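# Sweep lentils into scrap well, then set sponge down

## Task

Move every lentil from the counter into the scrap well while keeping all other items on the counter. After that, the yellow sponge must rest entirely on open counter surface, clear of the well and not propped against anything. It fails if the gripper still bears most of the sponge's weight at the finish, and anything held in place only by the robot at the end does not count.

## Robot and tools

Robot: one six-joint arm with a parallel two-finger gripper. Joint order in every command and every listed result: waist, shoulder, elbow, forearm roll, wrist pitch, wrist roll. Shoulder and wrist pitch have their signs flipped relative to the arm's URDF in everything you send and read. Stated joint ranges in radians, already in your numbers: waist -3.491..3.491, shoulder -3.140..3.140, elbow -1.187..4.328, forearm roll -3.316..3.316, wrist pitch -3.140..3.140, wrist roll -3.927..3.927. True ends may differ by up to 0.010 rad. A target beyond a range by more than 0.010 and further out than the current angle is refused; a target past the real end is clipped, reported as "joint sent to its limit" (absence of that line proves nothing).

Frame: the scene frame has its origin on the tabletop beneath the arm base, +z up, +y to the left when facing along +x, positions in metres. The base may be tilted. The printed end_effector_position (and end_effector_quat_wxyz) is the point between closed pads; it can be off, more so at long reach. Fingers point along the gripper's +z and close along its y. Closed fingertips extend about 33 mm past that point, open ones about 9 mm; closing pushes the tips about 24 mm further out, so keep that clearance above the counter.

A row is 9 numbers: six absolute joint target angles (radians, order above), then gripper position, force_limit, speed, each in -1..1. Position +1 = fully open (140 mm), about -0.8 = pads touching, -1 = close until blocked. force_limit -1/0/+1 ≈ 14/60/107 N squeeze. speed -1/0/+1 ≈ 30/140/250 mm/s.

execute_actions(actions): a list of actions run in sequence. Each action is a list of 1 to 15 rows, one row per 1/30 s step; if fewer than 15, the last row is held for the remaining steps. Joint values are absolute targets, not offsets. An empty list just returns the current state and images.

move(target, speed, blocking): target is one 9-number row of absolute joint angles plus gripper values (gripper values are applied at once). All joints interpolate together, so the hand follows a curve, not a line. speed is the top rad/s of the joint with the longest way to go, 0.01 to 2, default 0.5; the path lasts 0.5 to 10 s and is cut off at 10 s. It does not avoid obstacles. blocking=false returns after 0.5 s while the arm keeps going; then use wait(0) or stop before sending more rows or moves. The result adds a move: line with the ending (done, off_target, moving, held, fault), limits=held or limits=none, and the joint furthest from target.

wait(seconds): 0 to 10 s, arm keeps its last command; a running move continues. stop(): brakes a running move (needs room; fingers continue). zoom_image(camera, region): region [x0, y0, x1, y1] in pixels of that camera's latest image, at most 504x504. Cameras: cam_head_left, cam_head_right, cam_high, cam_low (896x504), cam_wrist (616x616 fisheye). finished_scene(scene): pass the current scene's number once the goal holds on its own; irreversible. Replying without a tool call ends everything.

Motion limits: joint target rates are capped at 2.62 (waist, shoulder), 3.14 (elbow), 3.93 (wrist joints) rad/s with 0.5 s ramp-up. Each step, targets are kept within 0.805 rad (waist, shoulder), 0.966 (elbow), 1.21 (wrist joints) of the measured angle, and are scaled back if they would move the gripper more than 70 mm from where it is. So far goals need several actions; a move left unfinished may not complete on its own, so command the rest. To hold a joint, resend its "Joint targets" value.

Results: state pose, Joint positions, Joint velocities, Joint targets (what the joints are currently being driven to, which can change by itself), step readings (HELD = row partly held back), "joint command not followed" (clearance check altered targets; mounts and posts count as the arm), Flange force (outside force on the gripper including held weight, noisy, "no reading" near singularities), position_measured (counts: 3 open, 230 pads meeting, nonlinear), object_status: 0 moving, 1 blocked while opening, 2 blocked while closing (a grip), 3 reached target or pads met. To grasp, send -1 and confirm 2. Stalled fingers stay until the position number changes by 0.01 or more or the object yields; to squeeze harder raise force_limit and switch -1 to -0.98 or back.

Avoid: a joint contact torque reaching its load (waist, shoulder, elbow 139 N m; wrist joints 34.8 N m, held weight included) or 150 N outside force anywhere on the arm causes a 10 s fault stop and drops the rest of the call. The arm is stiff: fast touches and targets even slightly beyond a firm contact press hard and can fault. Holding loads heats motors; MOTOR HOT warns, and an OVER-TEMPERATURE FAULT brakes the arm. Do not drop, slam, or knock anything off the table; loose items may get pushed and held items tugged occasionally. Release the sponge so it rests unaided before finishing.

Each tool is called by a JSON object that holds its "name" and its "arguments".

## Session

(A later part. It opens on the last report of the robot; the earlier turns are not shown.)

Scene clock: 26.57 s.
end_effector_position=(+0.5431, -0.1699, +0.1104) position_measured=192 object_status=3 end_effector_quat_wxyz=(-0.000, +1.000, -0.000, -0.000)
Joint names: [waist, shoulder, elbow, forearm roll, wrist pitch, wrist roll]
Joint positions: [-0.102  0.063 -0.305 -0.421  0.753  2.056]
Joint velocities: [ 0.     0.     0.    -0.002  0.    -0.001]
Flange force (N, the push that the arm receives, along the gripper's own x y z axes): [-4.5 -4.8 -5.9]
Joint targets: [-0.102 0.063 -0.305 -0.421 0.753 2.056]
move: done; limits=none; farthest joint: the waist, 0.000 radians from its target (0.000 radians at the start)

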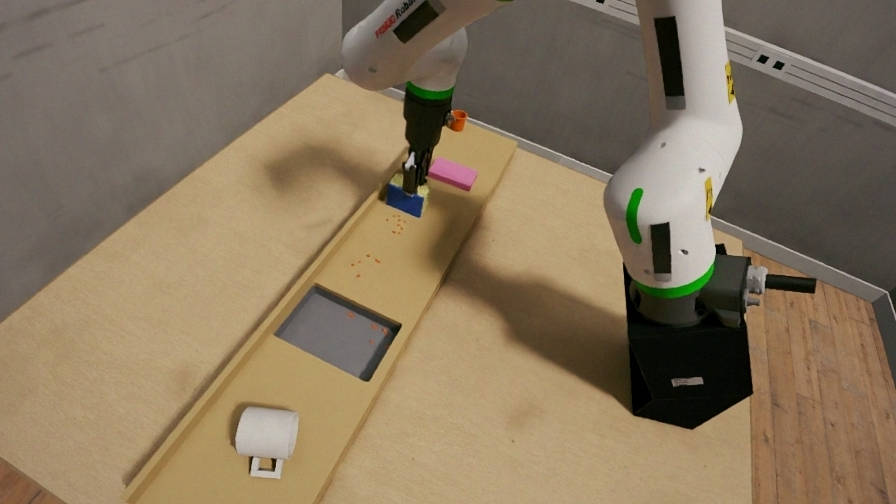

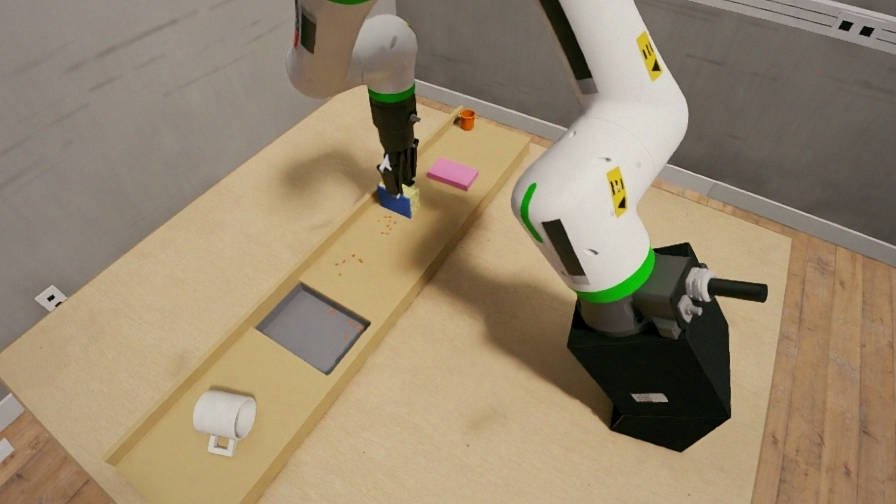

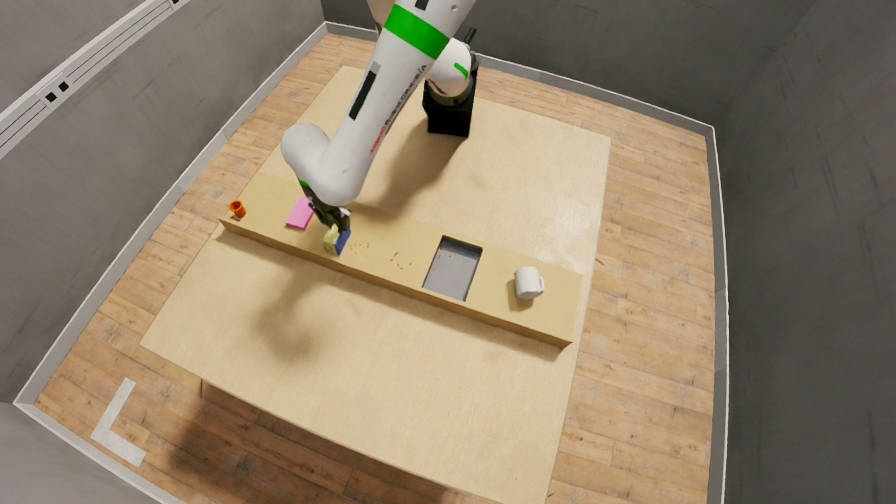

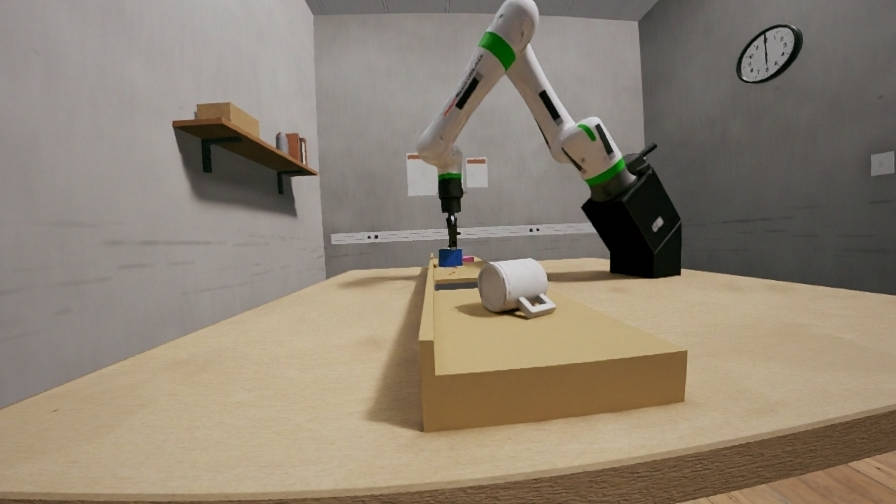

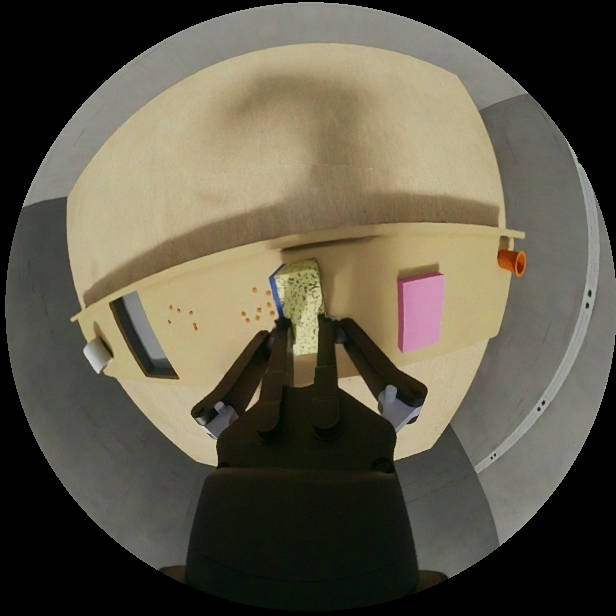

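{"name": "move", "arguments": {"target": [0.105,0.1986,-0.478,-0.2655,0.65,1.78,-0.36,-1,0], "speed": 0.25}}

{"name": "move", "arguments": {"target": [0.361,0.282,-0.5924,0,0.5853,1.369,-0.36,-1,0], "speed": 0.3}}

{"name": "move", "arguments": {"target": [0.534,0.313,-0.6544,0.2015,0.571,1.063,-0.36,-1,0], "speed": 0.3}}

{"name": "move", "arguments": {"target": [0.7526,0.3057,-0.69,0.4407,0.596,0.684,-0.36,-1,0], "speed": 0.3}}

{"name": "move", "arguments": {"target": [0.534,0.313,-0.6544,0.2015,0.571,1.063,-0.36,-1,0]}}

{"name": "move", "arguments": {"target": [0.361,0.282,-0.5924,0,0.5853,1.369,-0.36,-1,0]}}

{"name": "move", "arguments": {"target": [0.361,0.56,-0.5924,0,0.86,1.369,0.3,-1,1], "speed": 0.25}}

Scene clock: 28.43 s.
end_effector_position=(+0.5217, -0.1003, +0.1106) position_measured=174 object_status=3 end_effector_quat_wxyz=(-0.000, +1.000, -0.002, -0.001)
Joint names: [waist, shoulder, elbow, forearm roll, wrist pitch, wrist roll]
Joint positions: [ 0.105  0.199 -0.478 -0.266  0.65   1.78 ]
Joint velocities: [ 0.     0.001 -0.    -0.001 -0.001  0.   ]
Flange force (N, the push that the arm receives, along the gripper's own x y z axes): [-4.8 -1.8 -6.8]
Joint targets: [0.105 0.199 -0.478 -0.266 0.650 1.780]
move: done; limits=none; farthest joint: the waist, 0.000 radians from its target (0.207 radians at the start)

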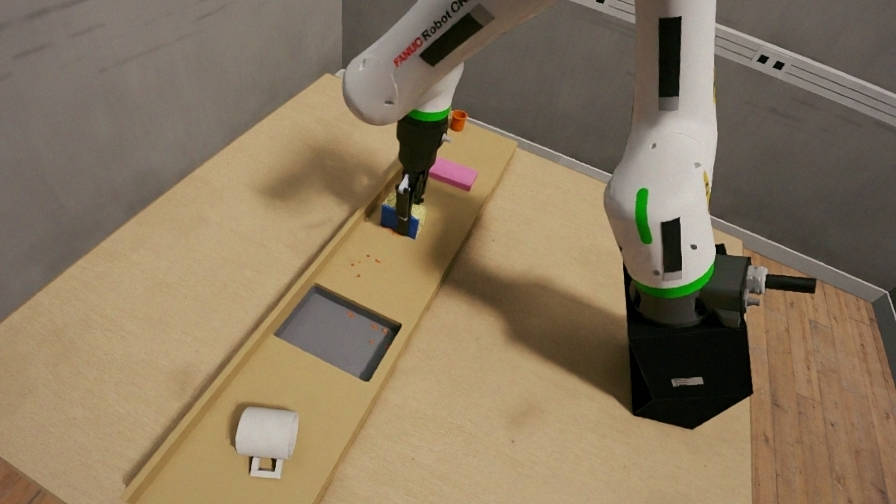

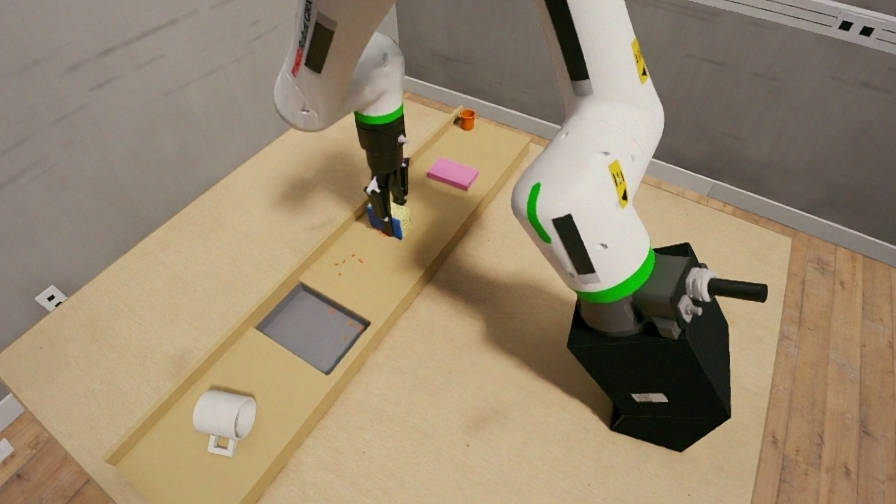

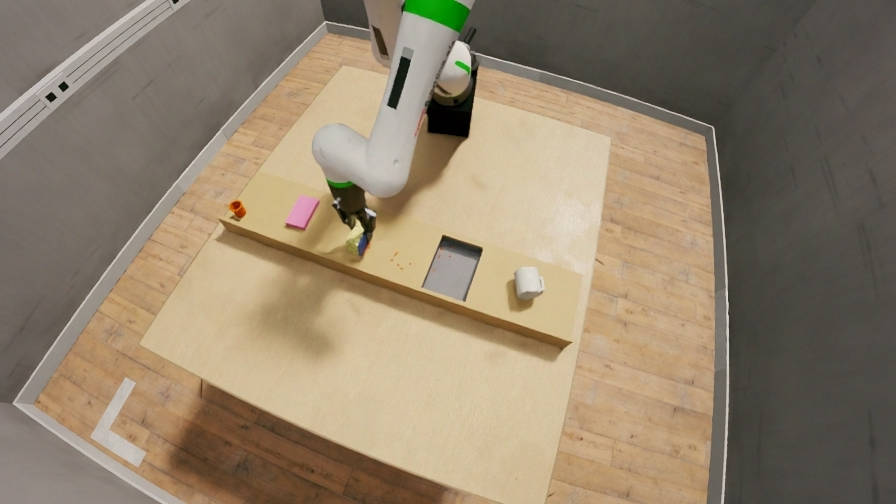

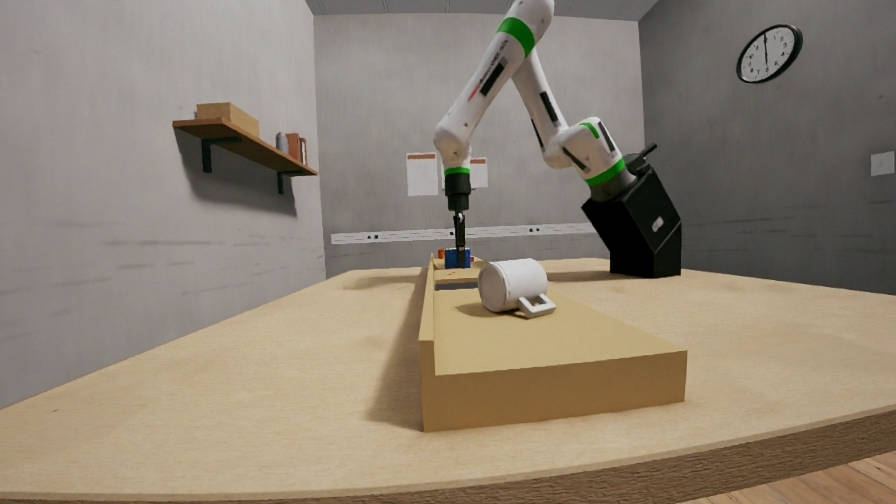

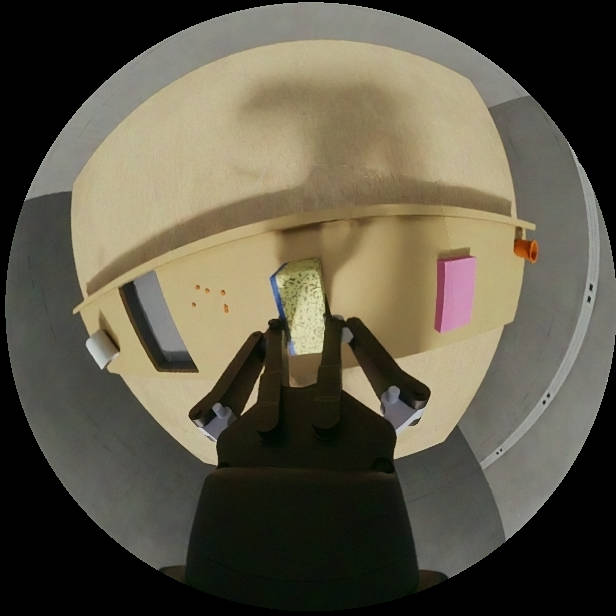

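Scene clock: 30.13 s.
end_effector_position=(+0.5257, -0.0250, +0.1108) position_measured=174 object_status=3 end_effector_quat_wxyz=(-0.000, +1.000, +0.000, -0.001)
Joint names: [waist, shoulder, elbow, forearm roll, wrist pitch, wrist roll]
Joint positions: [ 0.361  0.282 -0.592 -0.     0.585  1.369]
Joint velocities: [ 0.    -0.001 -0.    -0.    -0.001 -0.001]
Flange force (N, the push that the arm receives, along the gripper's own x y z axes): [-8.3 -0.9 -7.7]
Joint targets: [0.361 0.282 -0.592 -0.000 0.585 1.369]
move: done; limits=none; farthest joint: the waist, 0.000 radians from its target (0.256 radians at the start)

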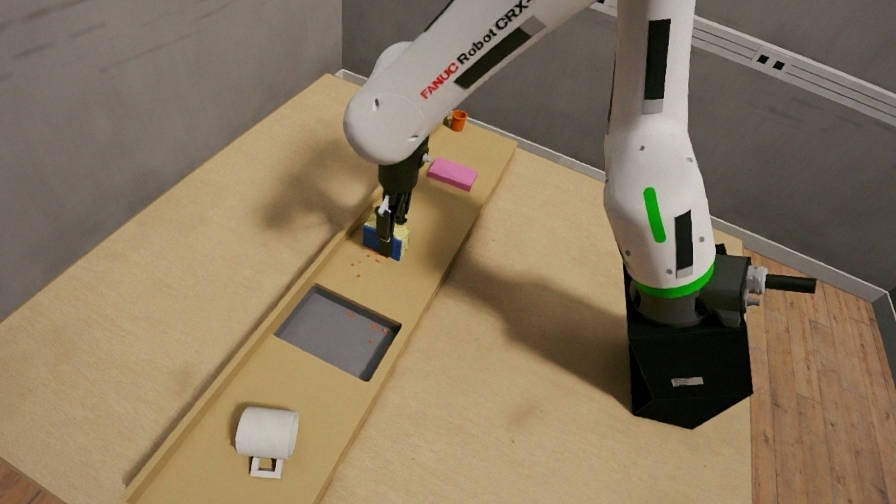

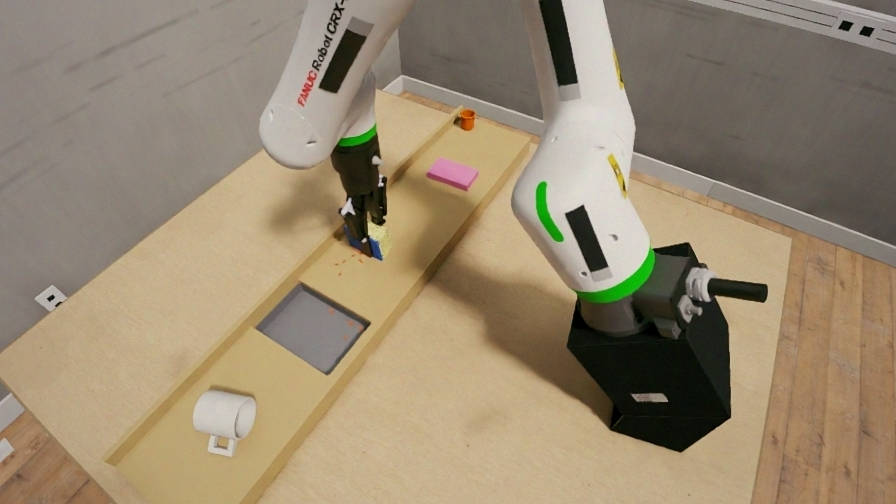

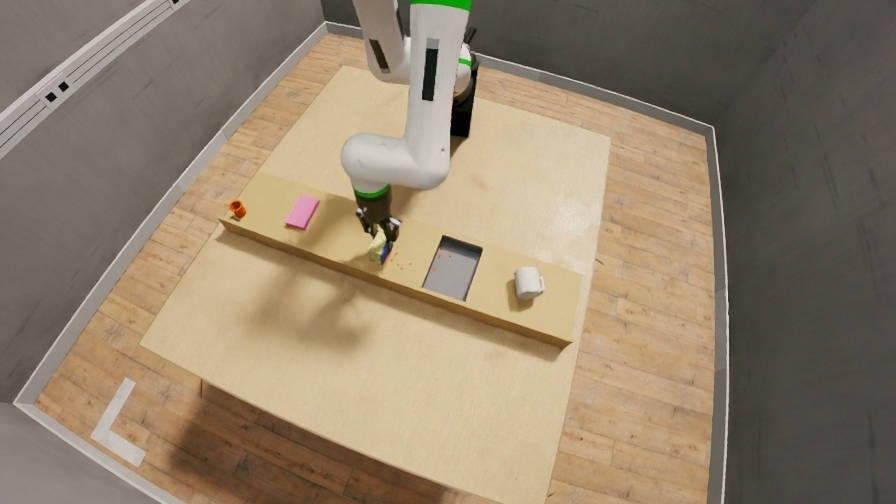

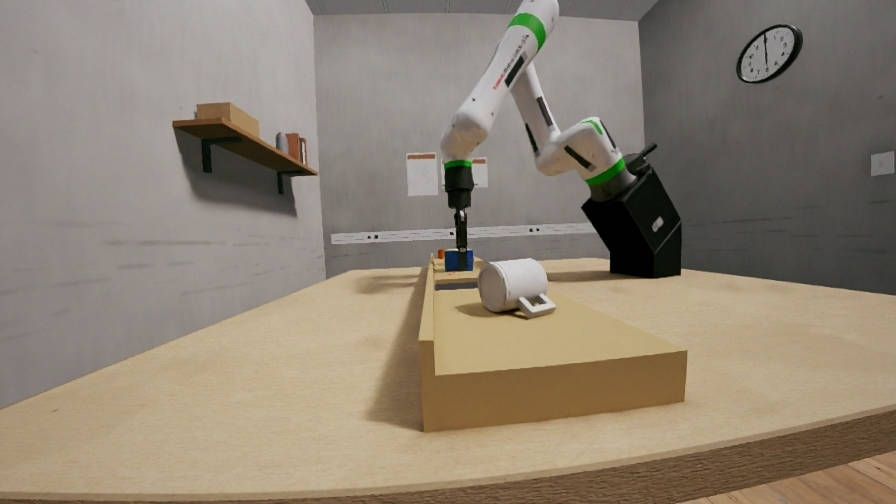

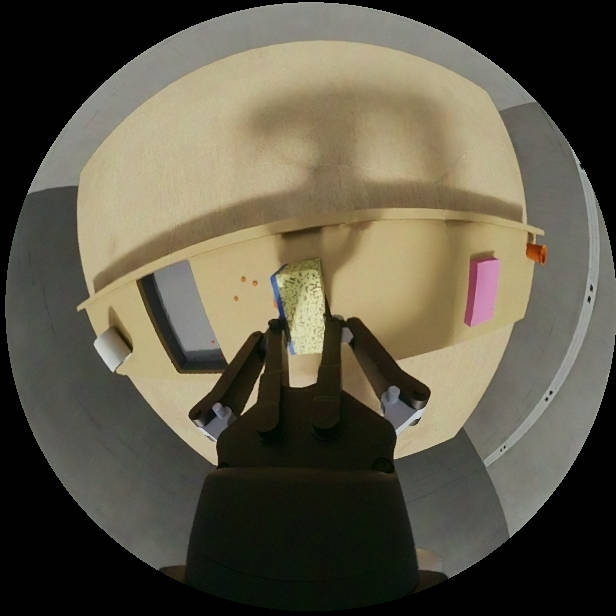

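Scene clock: 31.50 s.
end_effector_position=(+0.5275, +0.0303, +0.1109) position_measured=174 object_status=3 end_effector_quat_wxyz=(+0.000, +1.000, -0.000, -0.000)
Joint names: [waist, shoulder, elbow, forearm roll, wrist pitch, wrist roll]
Joint positions: [ 0.534  0.313 -0.654  0.201  0.571  1.063]
Joint velocities: [ 0. -0. -0. -0. -0. -0.]
Flange force (N, the push that the arm receives, along the gripper's own x y z axes): [-7.7 1.2 -6.6]
Joint targets: [0.534 0.313 -0.654 0.202 0.571 1.063]
move: done; limits=none; farthest joint: the waist, 0.000 radians from its target (0.173 radians at the start)

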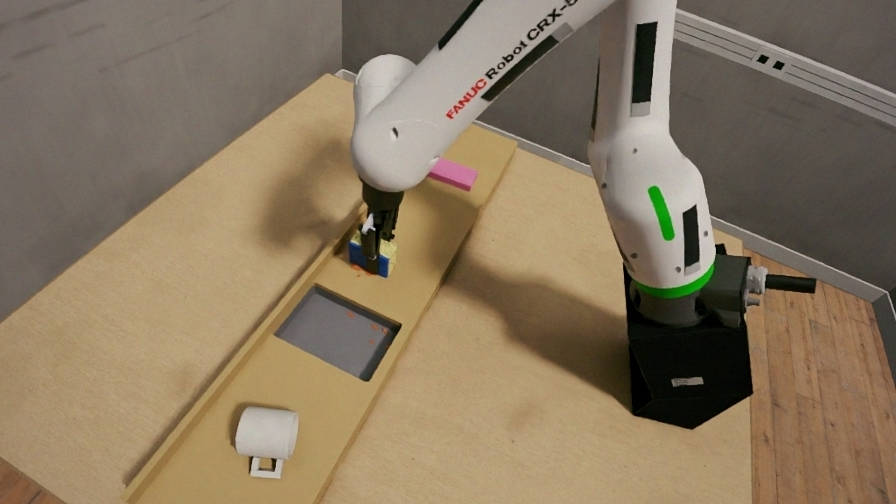

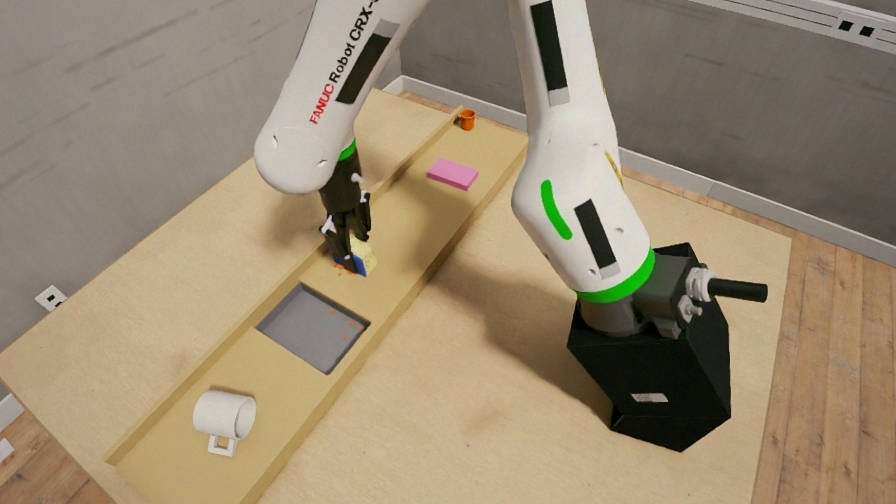

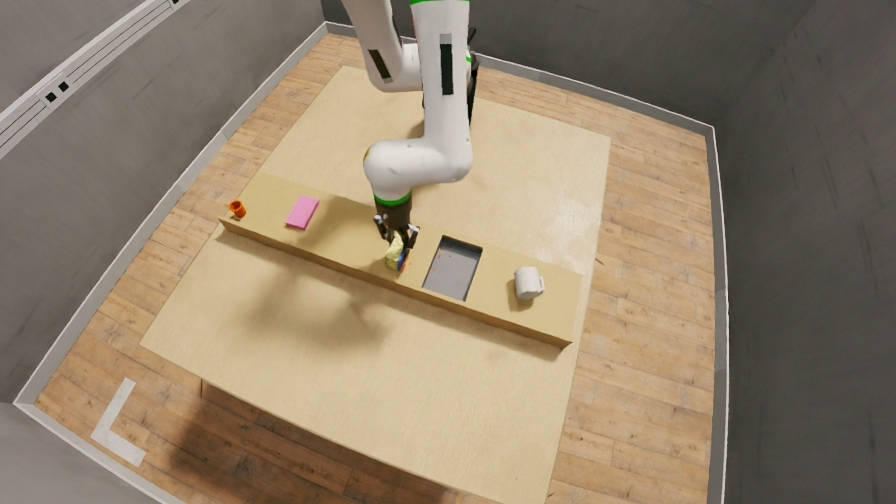

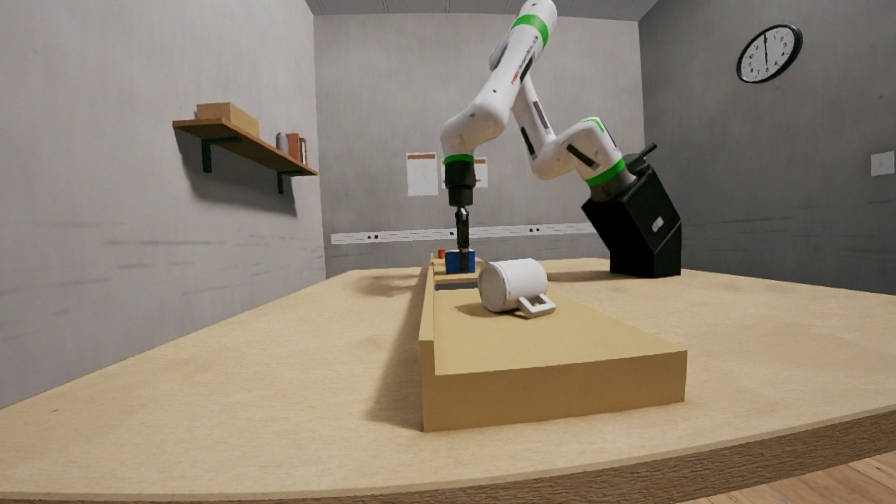

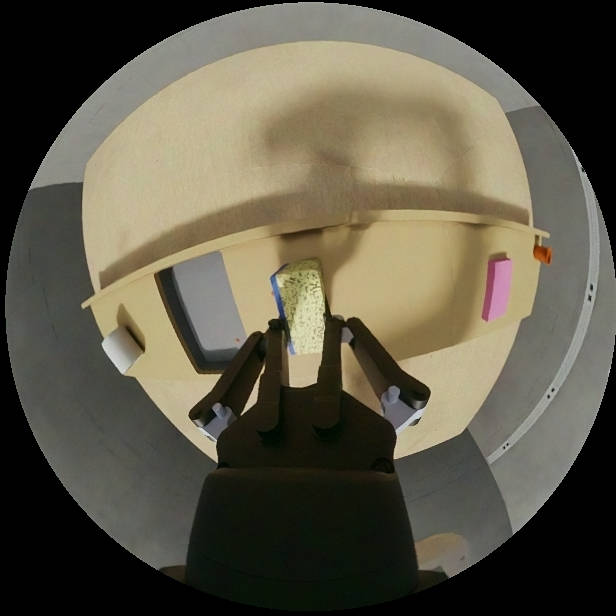

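Scene clock: 33.10 s.
end_effector_position=(+0.5279, +0.1121, +0.1109) position_measured=174 object_status=3 end_effector_quat_wxyz=(+0.001, +1.000, -0.000, -0.001)
Joint names: [waist, shoulder, elbow, forearm roll, wrist pitch, wrist roll]
Joint positions: [ 0.753  0.306 -0.69   0.441  0.596  0.684]
Joint velocities: [ 0.     0.    -0.    -0.     0.001  0.   ]
Flange force (N, the push that the arm receives, along the gripper's own x y z axes): [-9.1 2.0 -7.0]
Joint targets: [0.753 0.306 -0.690 0.441 0.596 0.684]
move: done; limits=none; farthest joint: the waist, 0.000 radians from its target (0.219 radians at the start)

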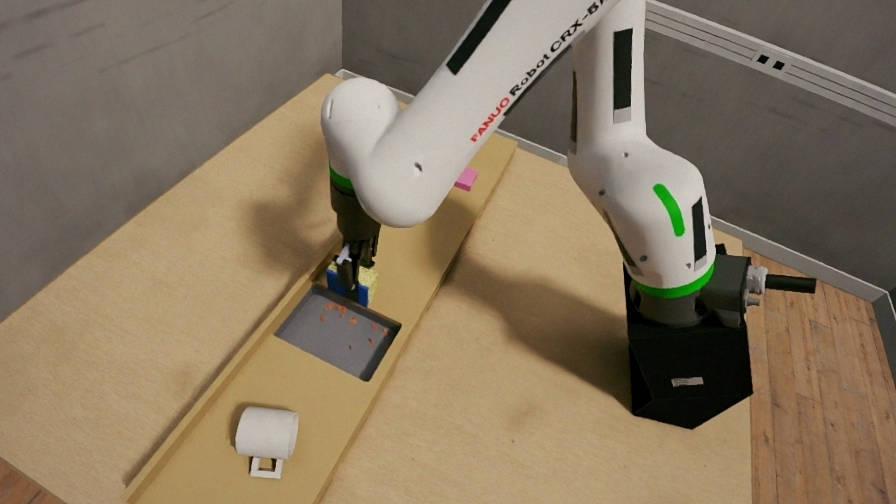

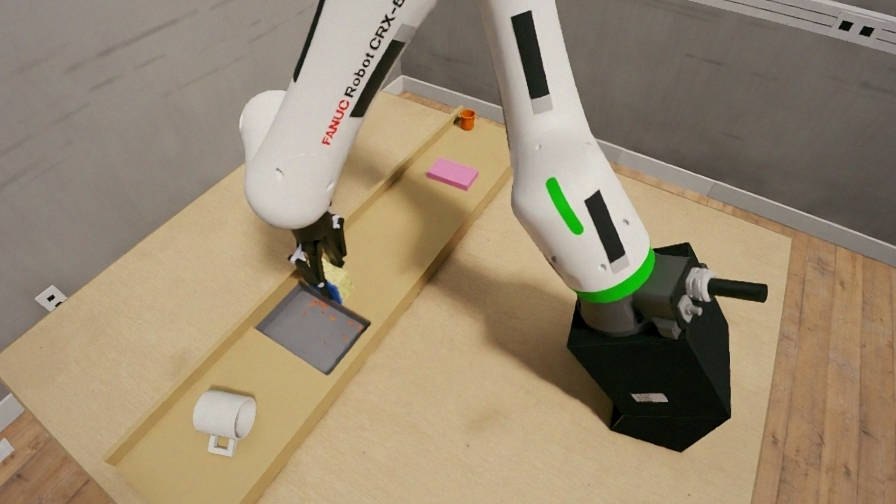

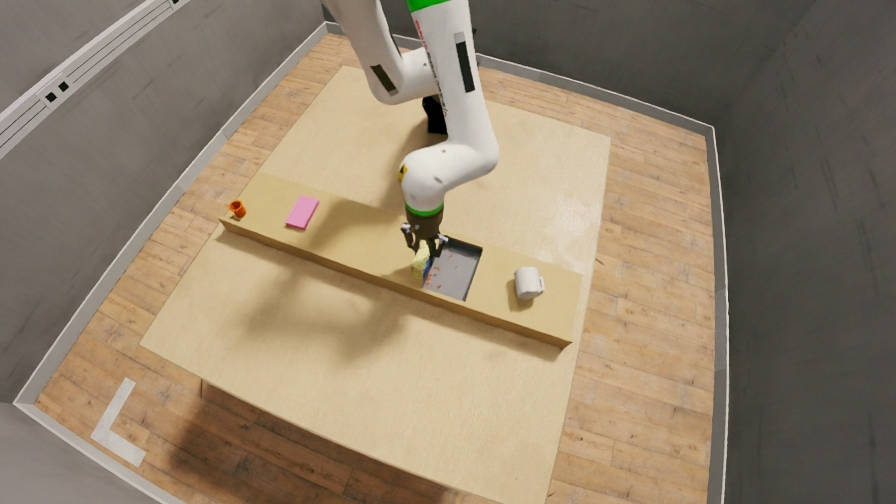

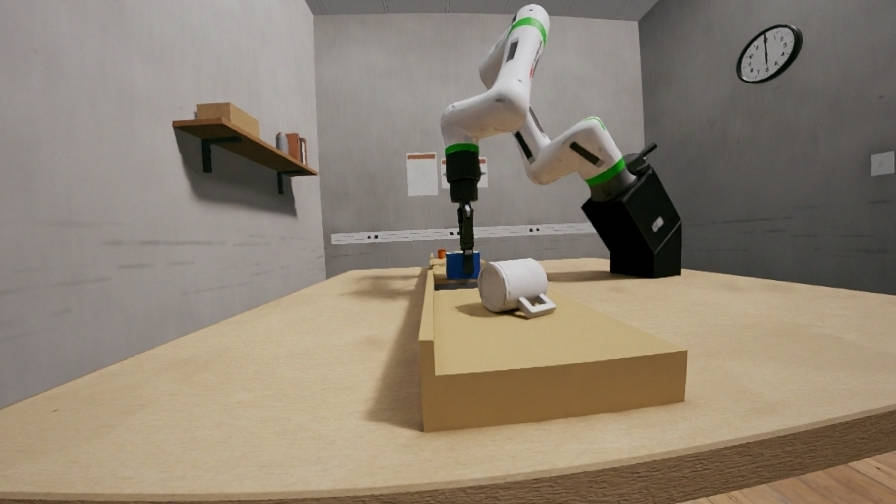

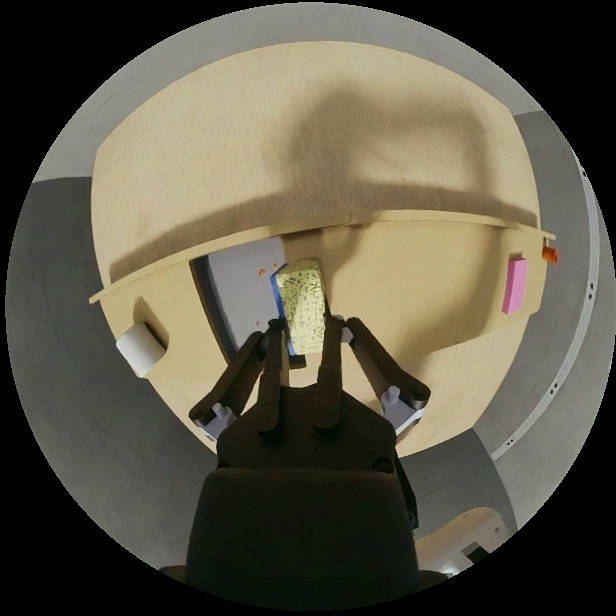

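Scene clock: 34.23 s.
end_effector_position=(+0.5275, +0.0303, +0.1109) position_measured=174 object_status=3 end_effector_quat_wxyz=(+0.000, +1.000, -0.000, -0.000)
Joint names: [waist, shoulder, elbow, forearm roll, wrist pitch, wrist roll]
Joint positions: [ 0.534  0.313 -0.654  0.202  0.571  1.063]
Joint velocities: [-0.     0.     0.     0.002 -0.    -0.   ]
Flange force (N, the push that the arm receives, along the gripper's own x y z axes): [-9.1 -1.4 -5.9]
Joint targets: [0.534 0.313 -0.654 0.202 0.571 1.063]
move: done; limits=none; farthest joint: the waist, 0.000 radians from its target (0.219 radians at the start)

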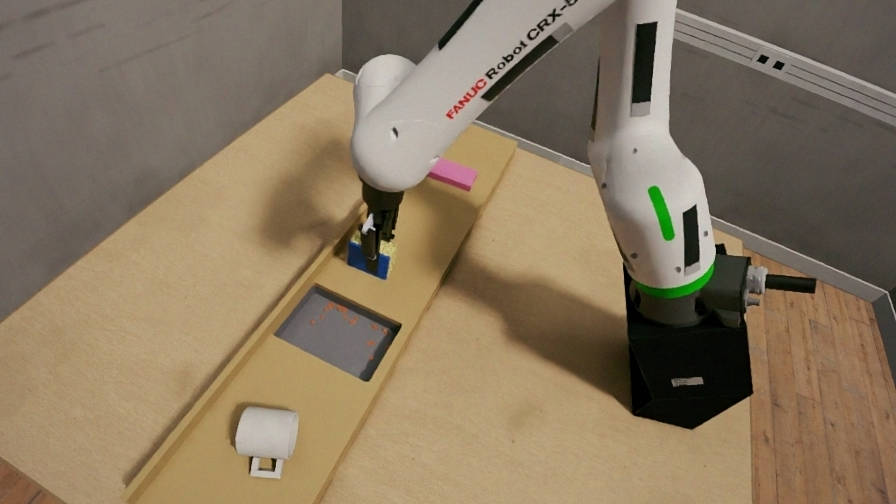

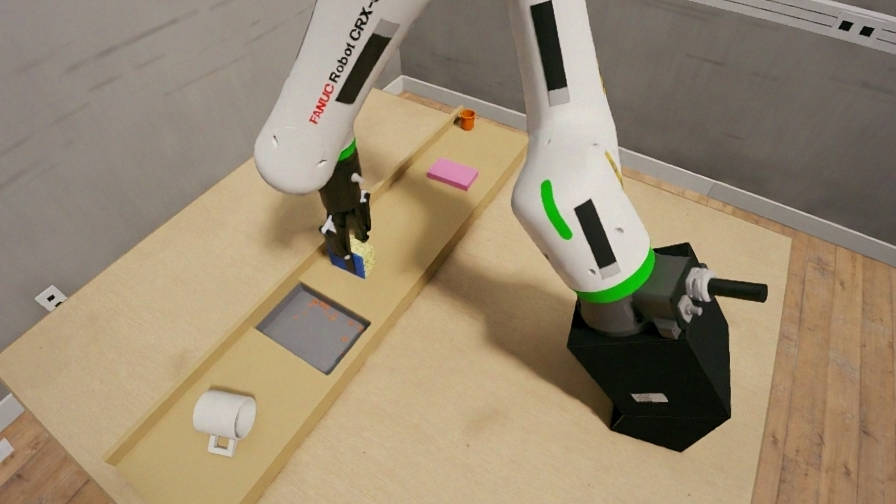

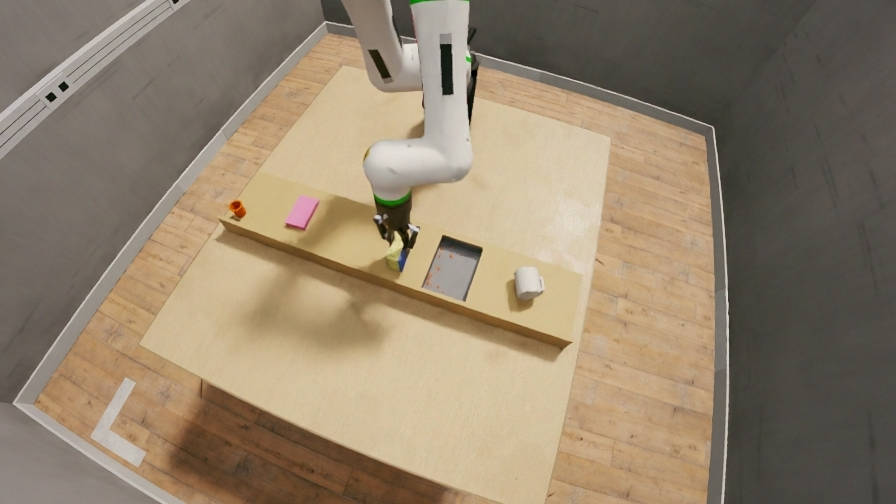

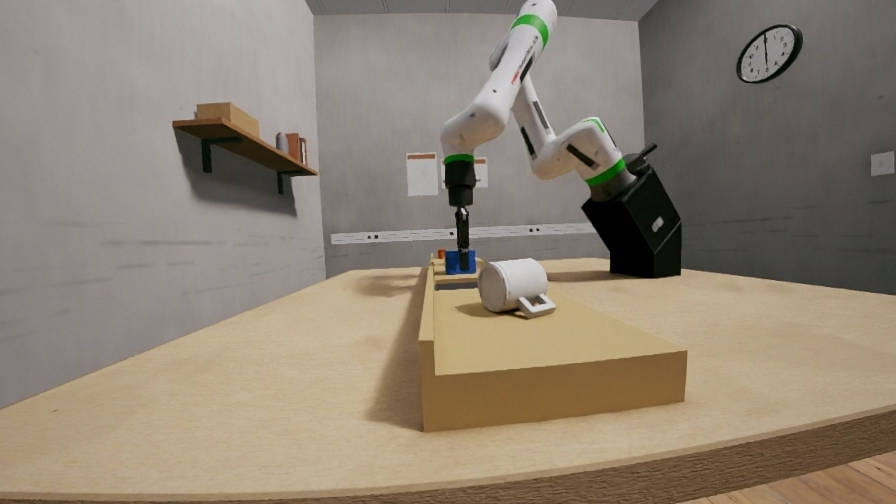

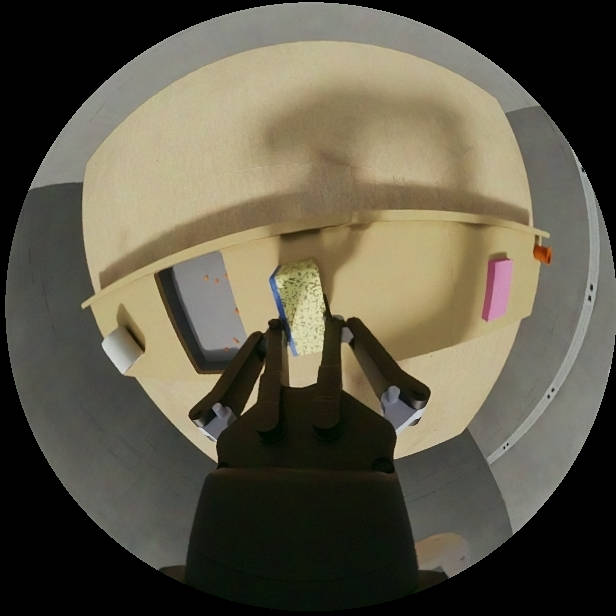

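Scene clock: 35.23 s.
end_effector_position=(+0.5257, -0.0250, +0.1108) position_measured=174 object_status=3 end_effector_quat_wxyz=(-0.000, +1.000, +0.000, -0.001)
Joint names: [waist, shoulder, elbow, forearm roll, wrist pitch, wrist roll]
Joint positions: [ 0.361  0.282 -0.592  0.     0.585  1.369]
Joint velocities: [-0.     0.001 -0.     0.001  0.001  0.001]
Flange force (N, the push that the arm receives, along the gripper's own x y z axes): [-6.8 -2.8 -7.0]
Joint targets: [0.361 0.282 -0.592 0.000 0.585 1.369]
move: done; limits=none; farthest joint: the waist, 0.000 radians from its target (0.173 radians at the start)

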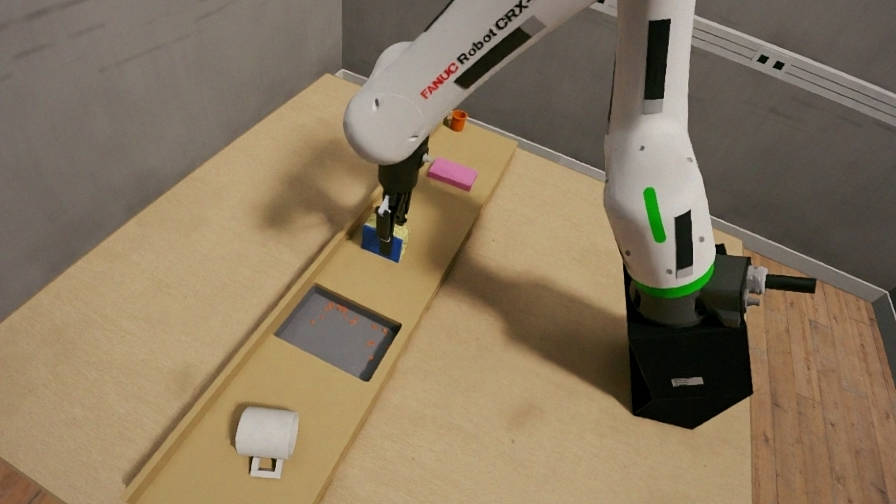

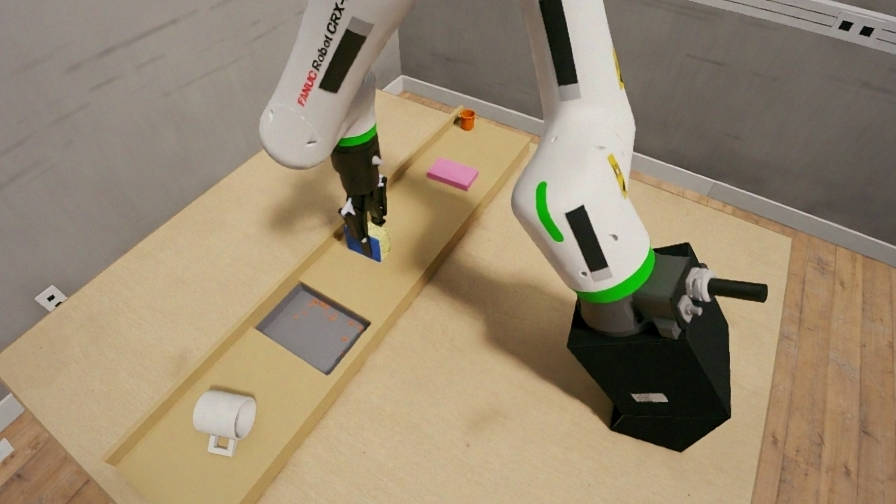

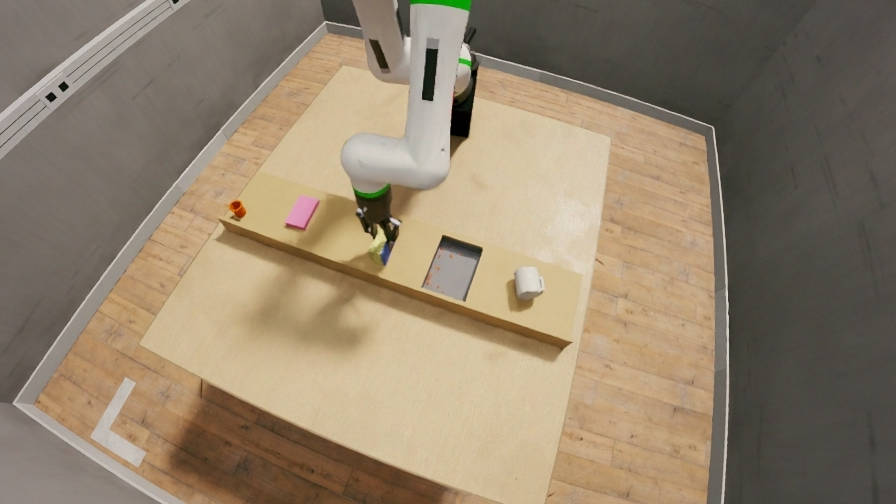

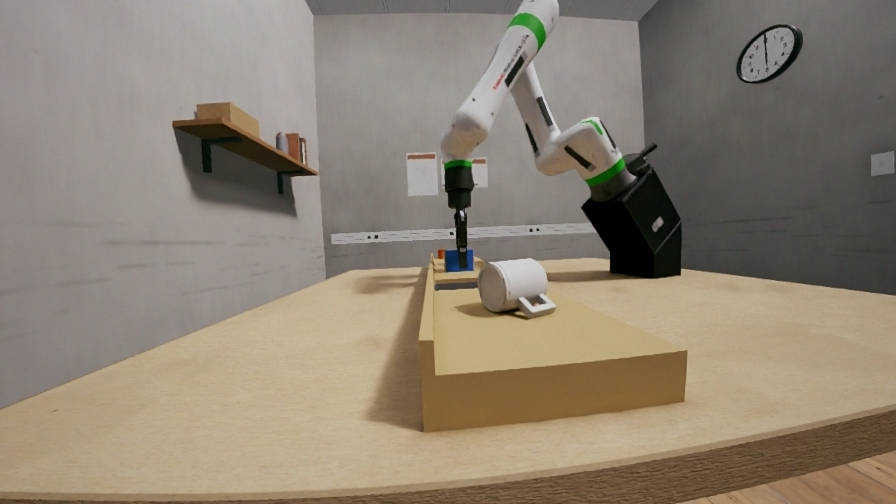

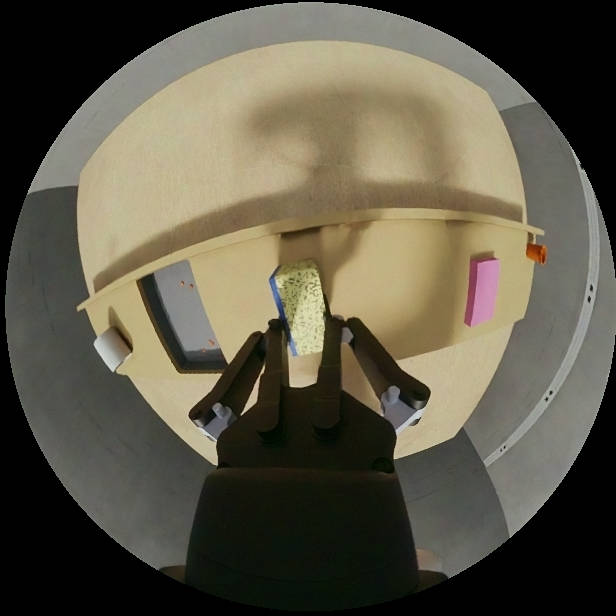

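Scene clock: 36.67 s.
end_effector_position=(+0.5067, -0.0290, +0.2183) position_measured=91 object_status=3 end_effector_quat_wxyz=(-0.000, +1.000, +0.000, +0.001)
Joint names: [waist, shoulder, elbow, forearm roll, wrist pitch, wrist roll]
Joint positions: [ 0.361  0.56  -0.592 -0.     0.86   1.369]
Joint velocities: [ 0.001 -0.     0.     0.    -0.    -0.001]
Flange force (N, the push that the arm receives, along the gripper's own x y z axes): no reading
Joint targets: [0.361 0.560 -0.592 0.000 0.860 1.369]
move: done; limits=none; farthest joint: the waist, 0.000 radians from its target (0.000 radians at the start)

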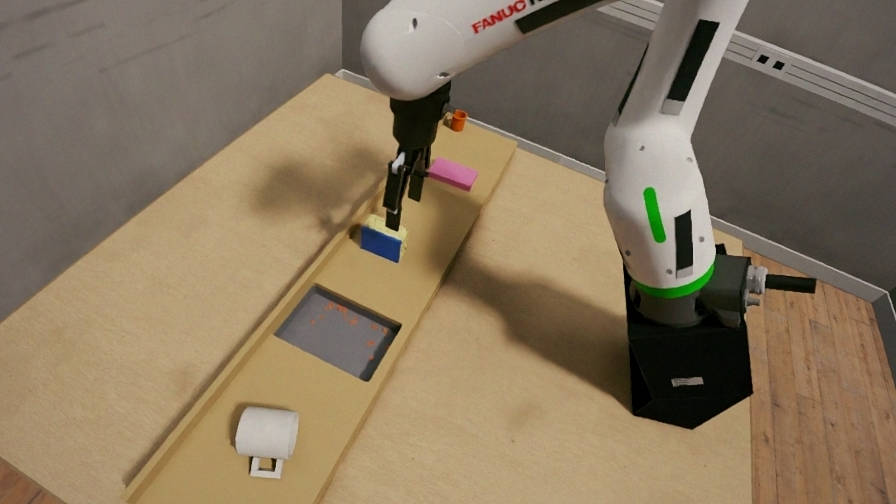

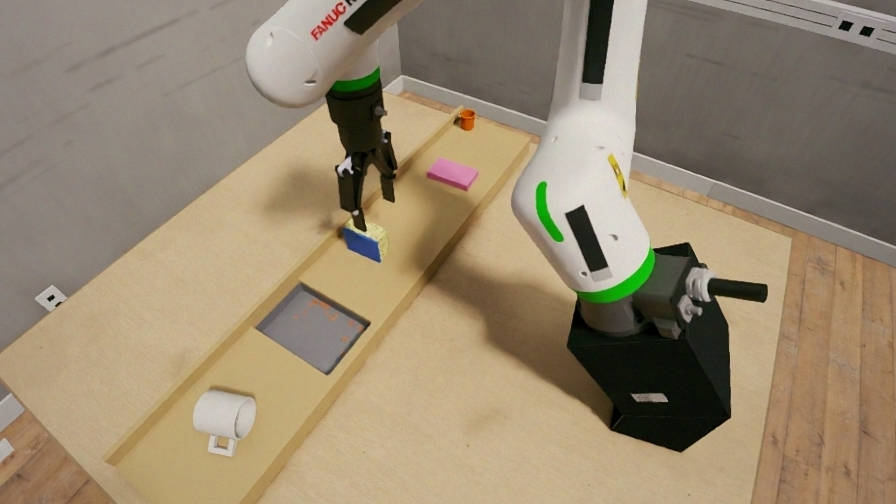

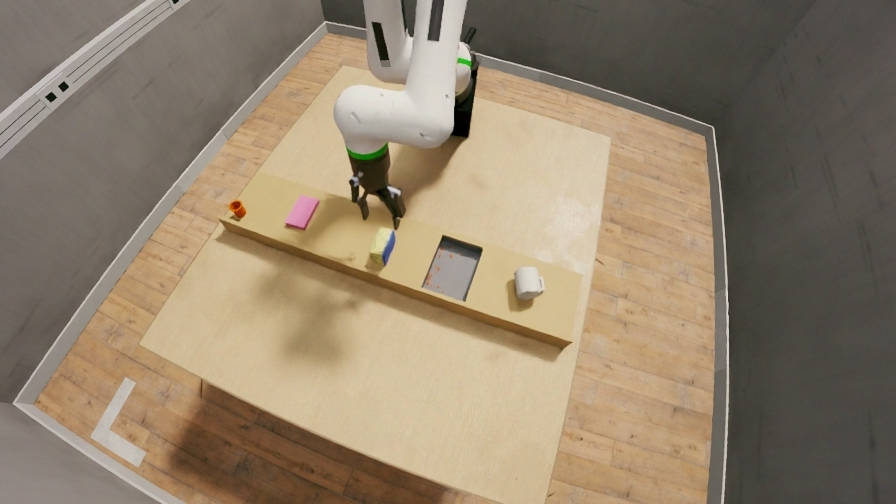

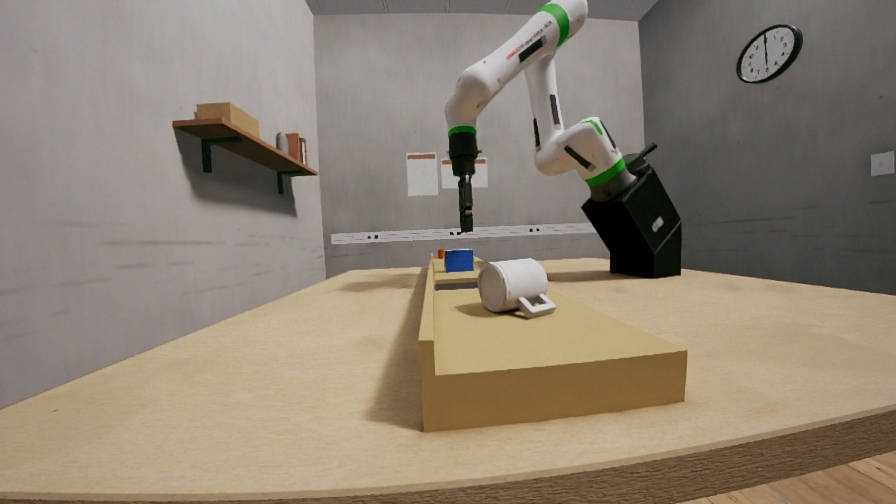

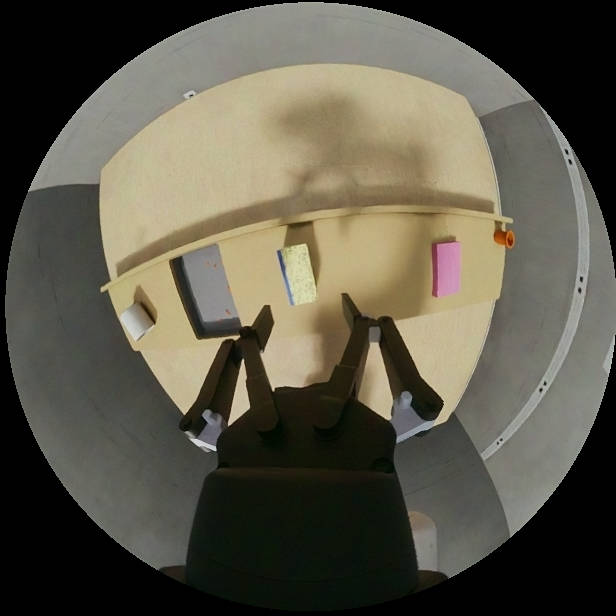

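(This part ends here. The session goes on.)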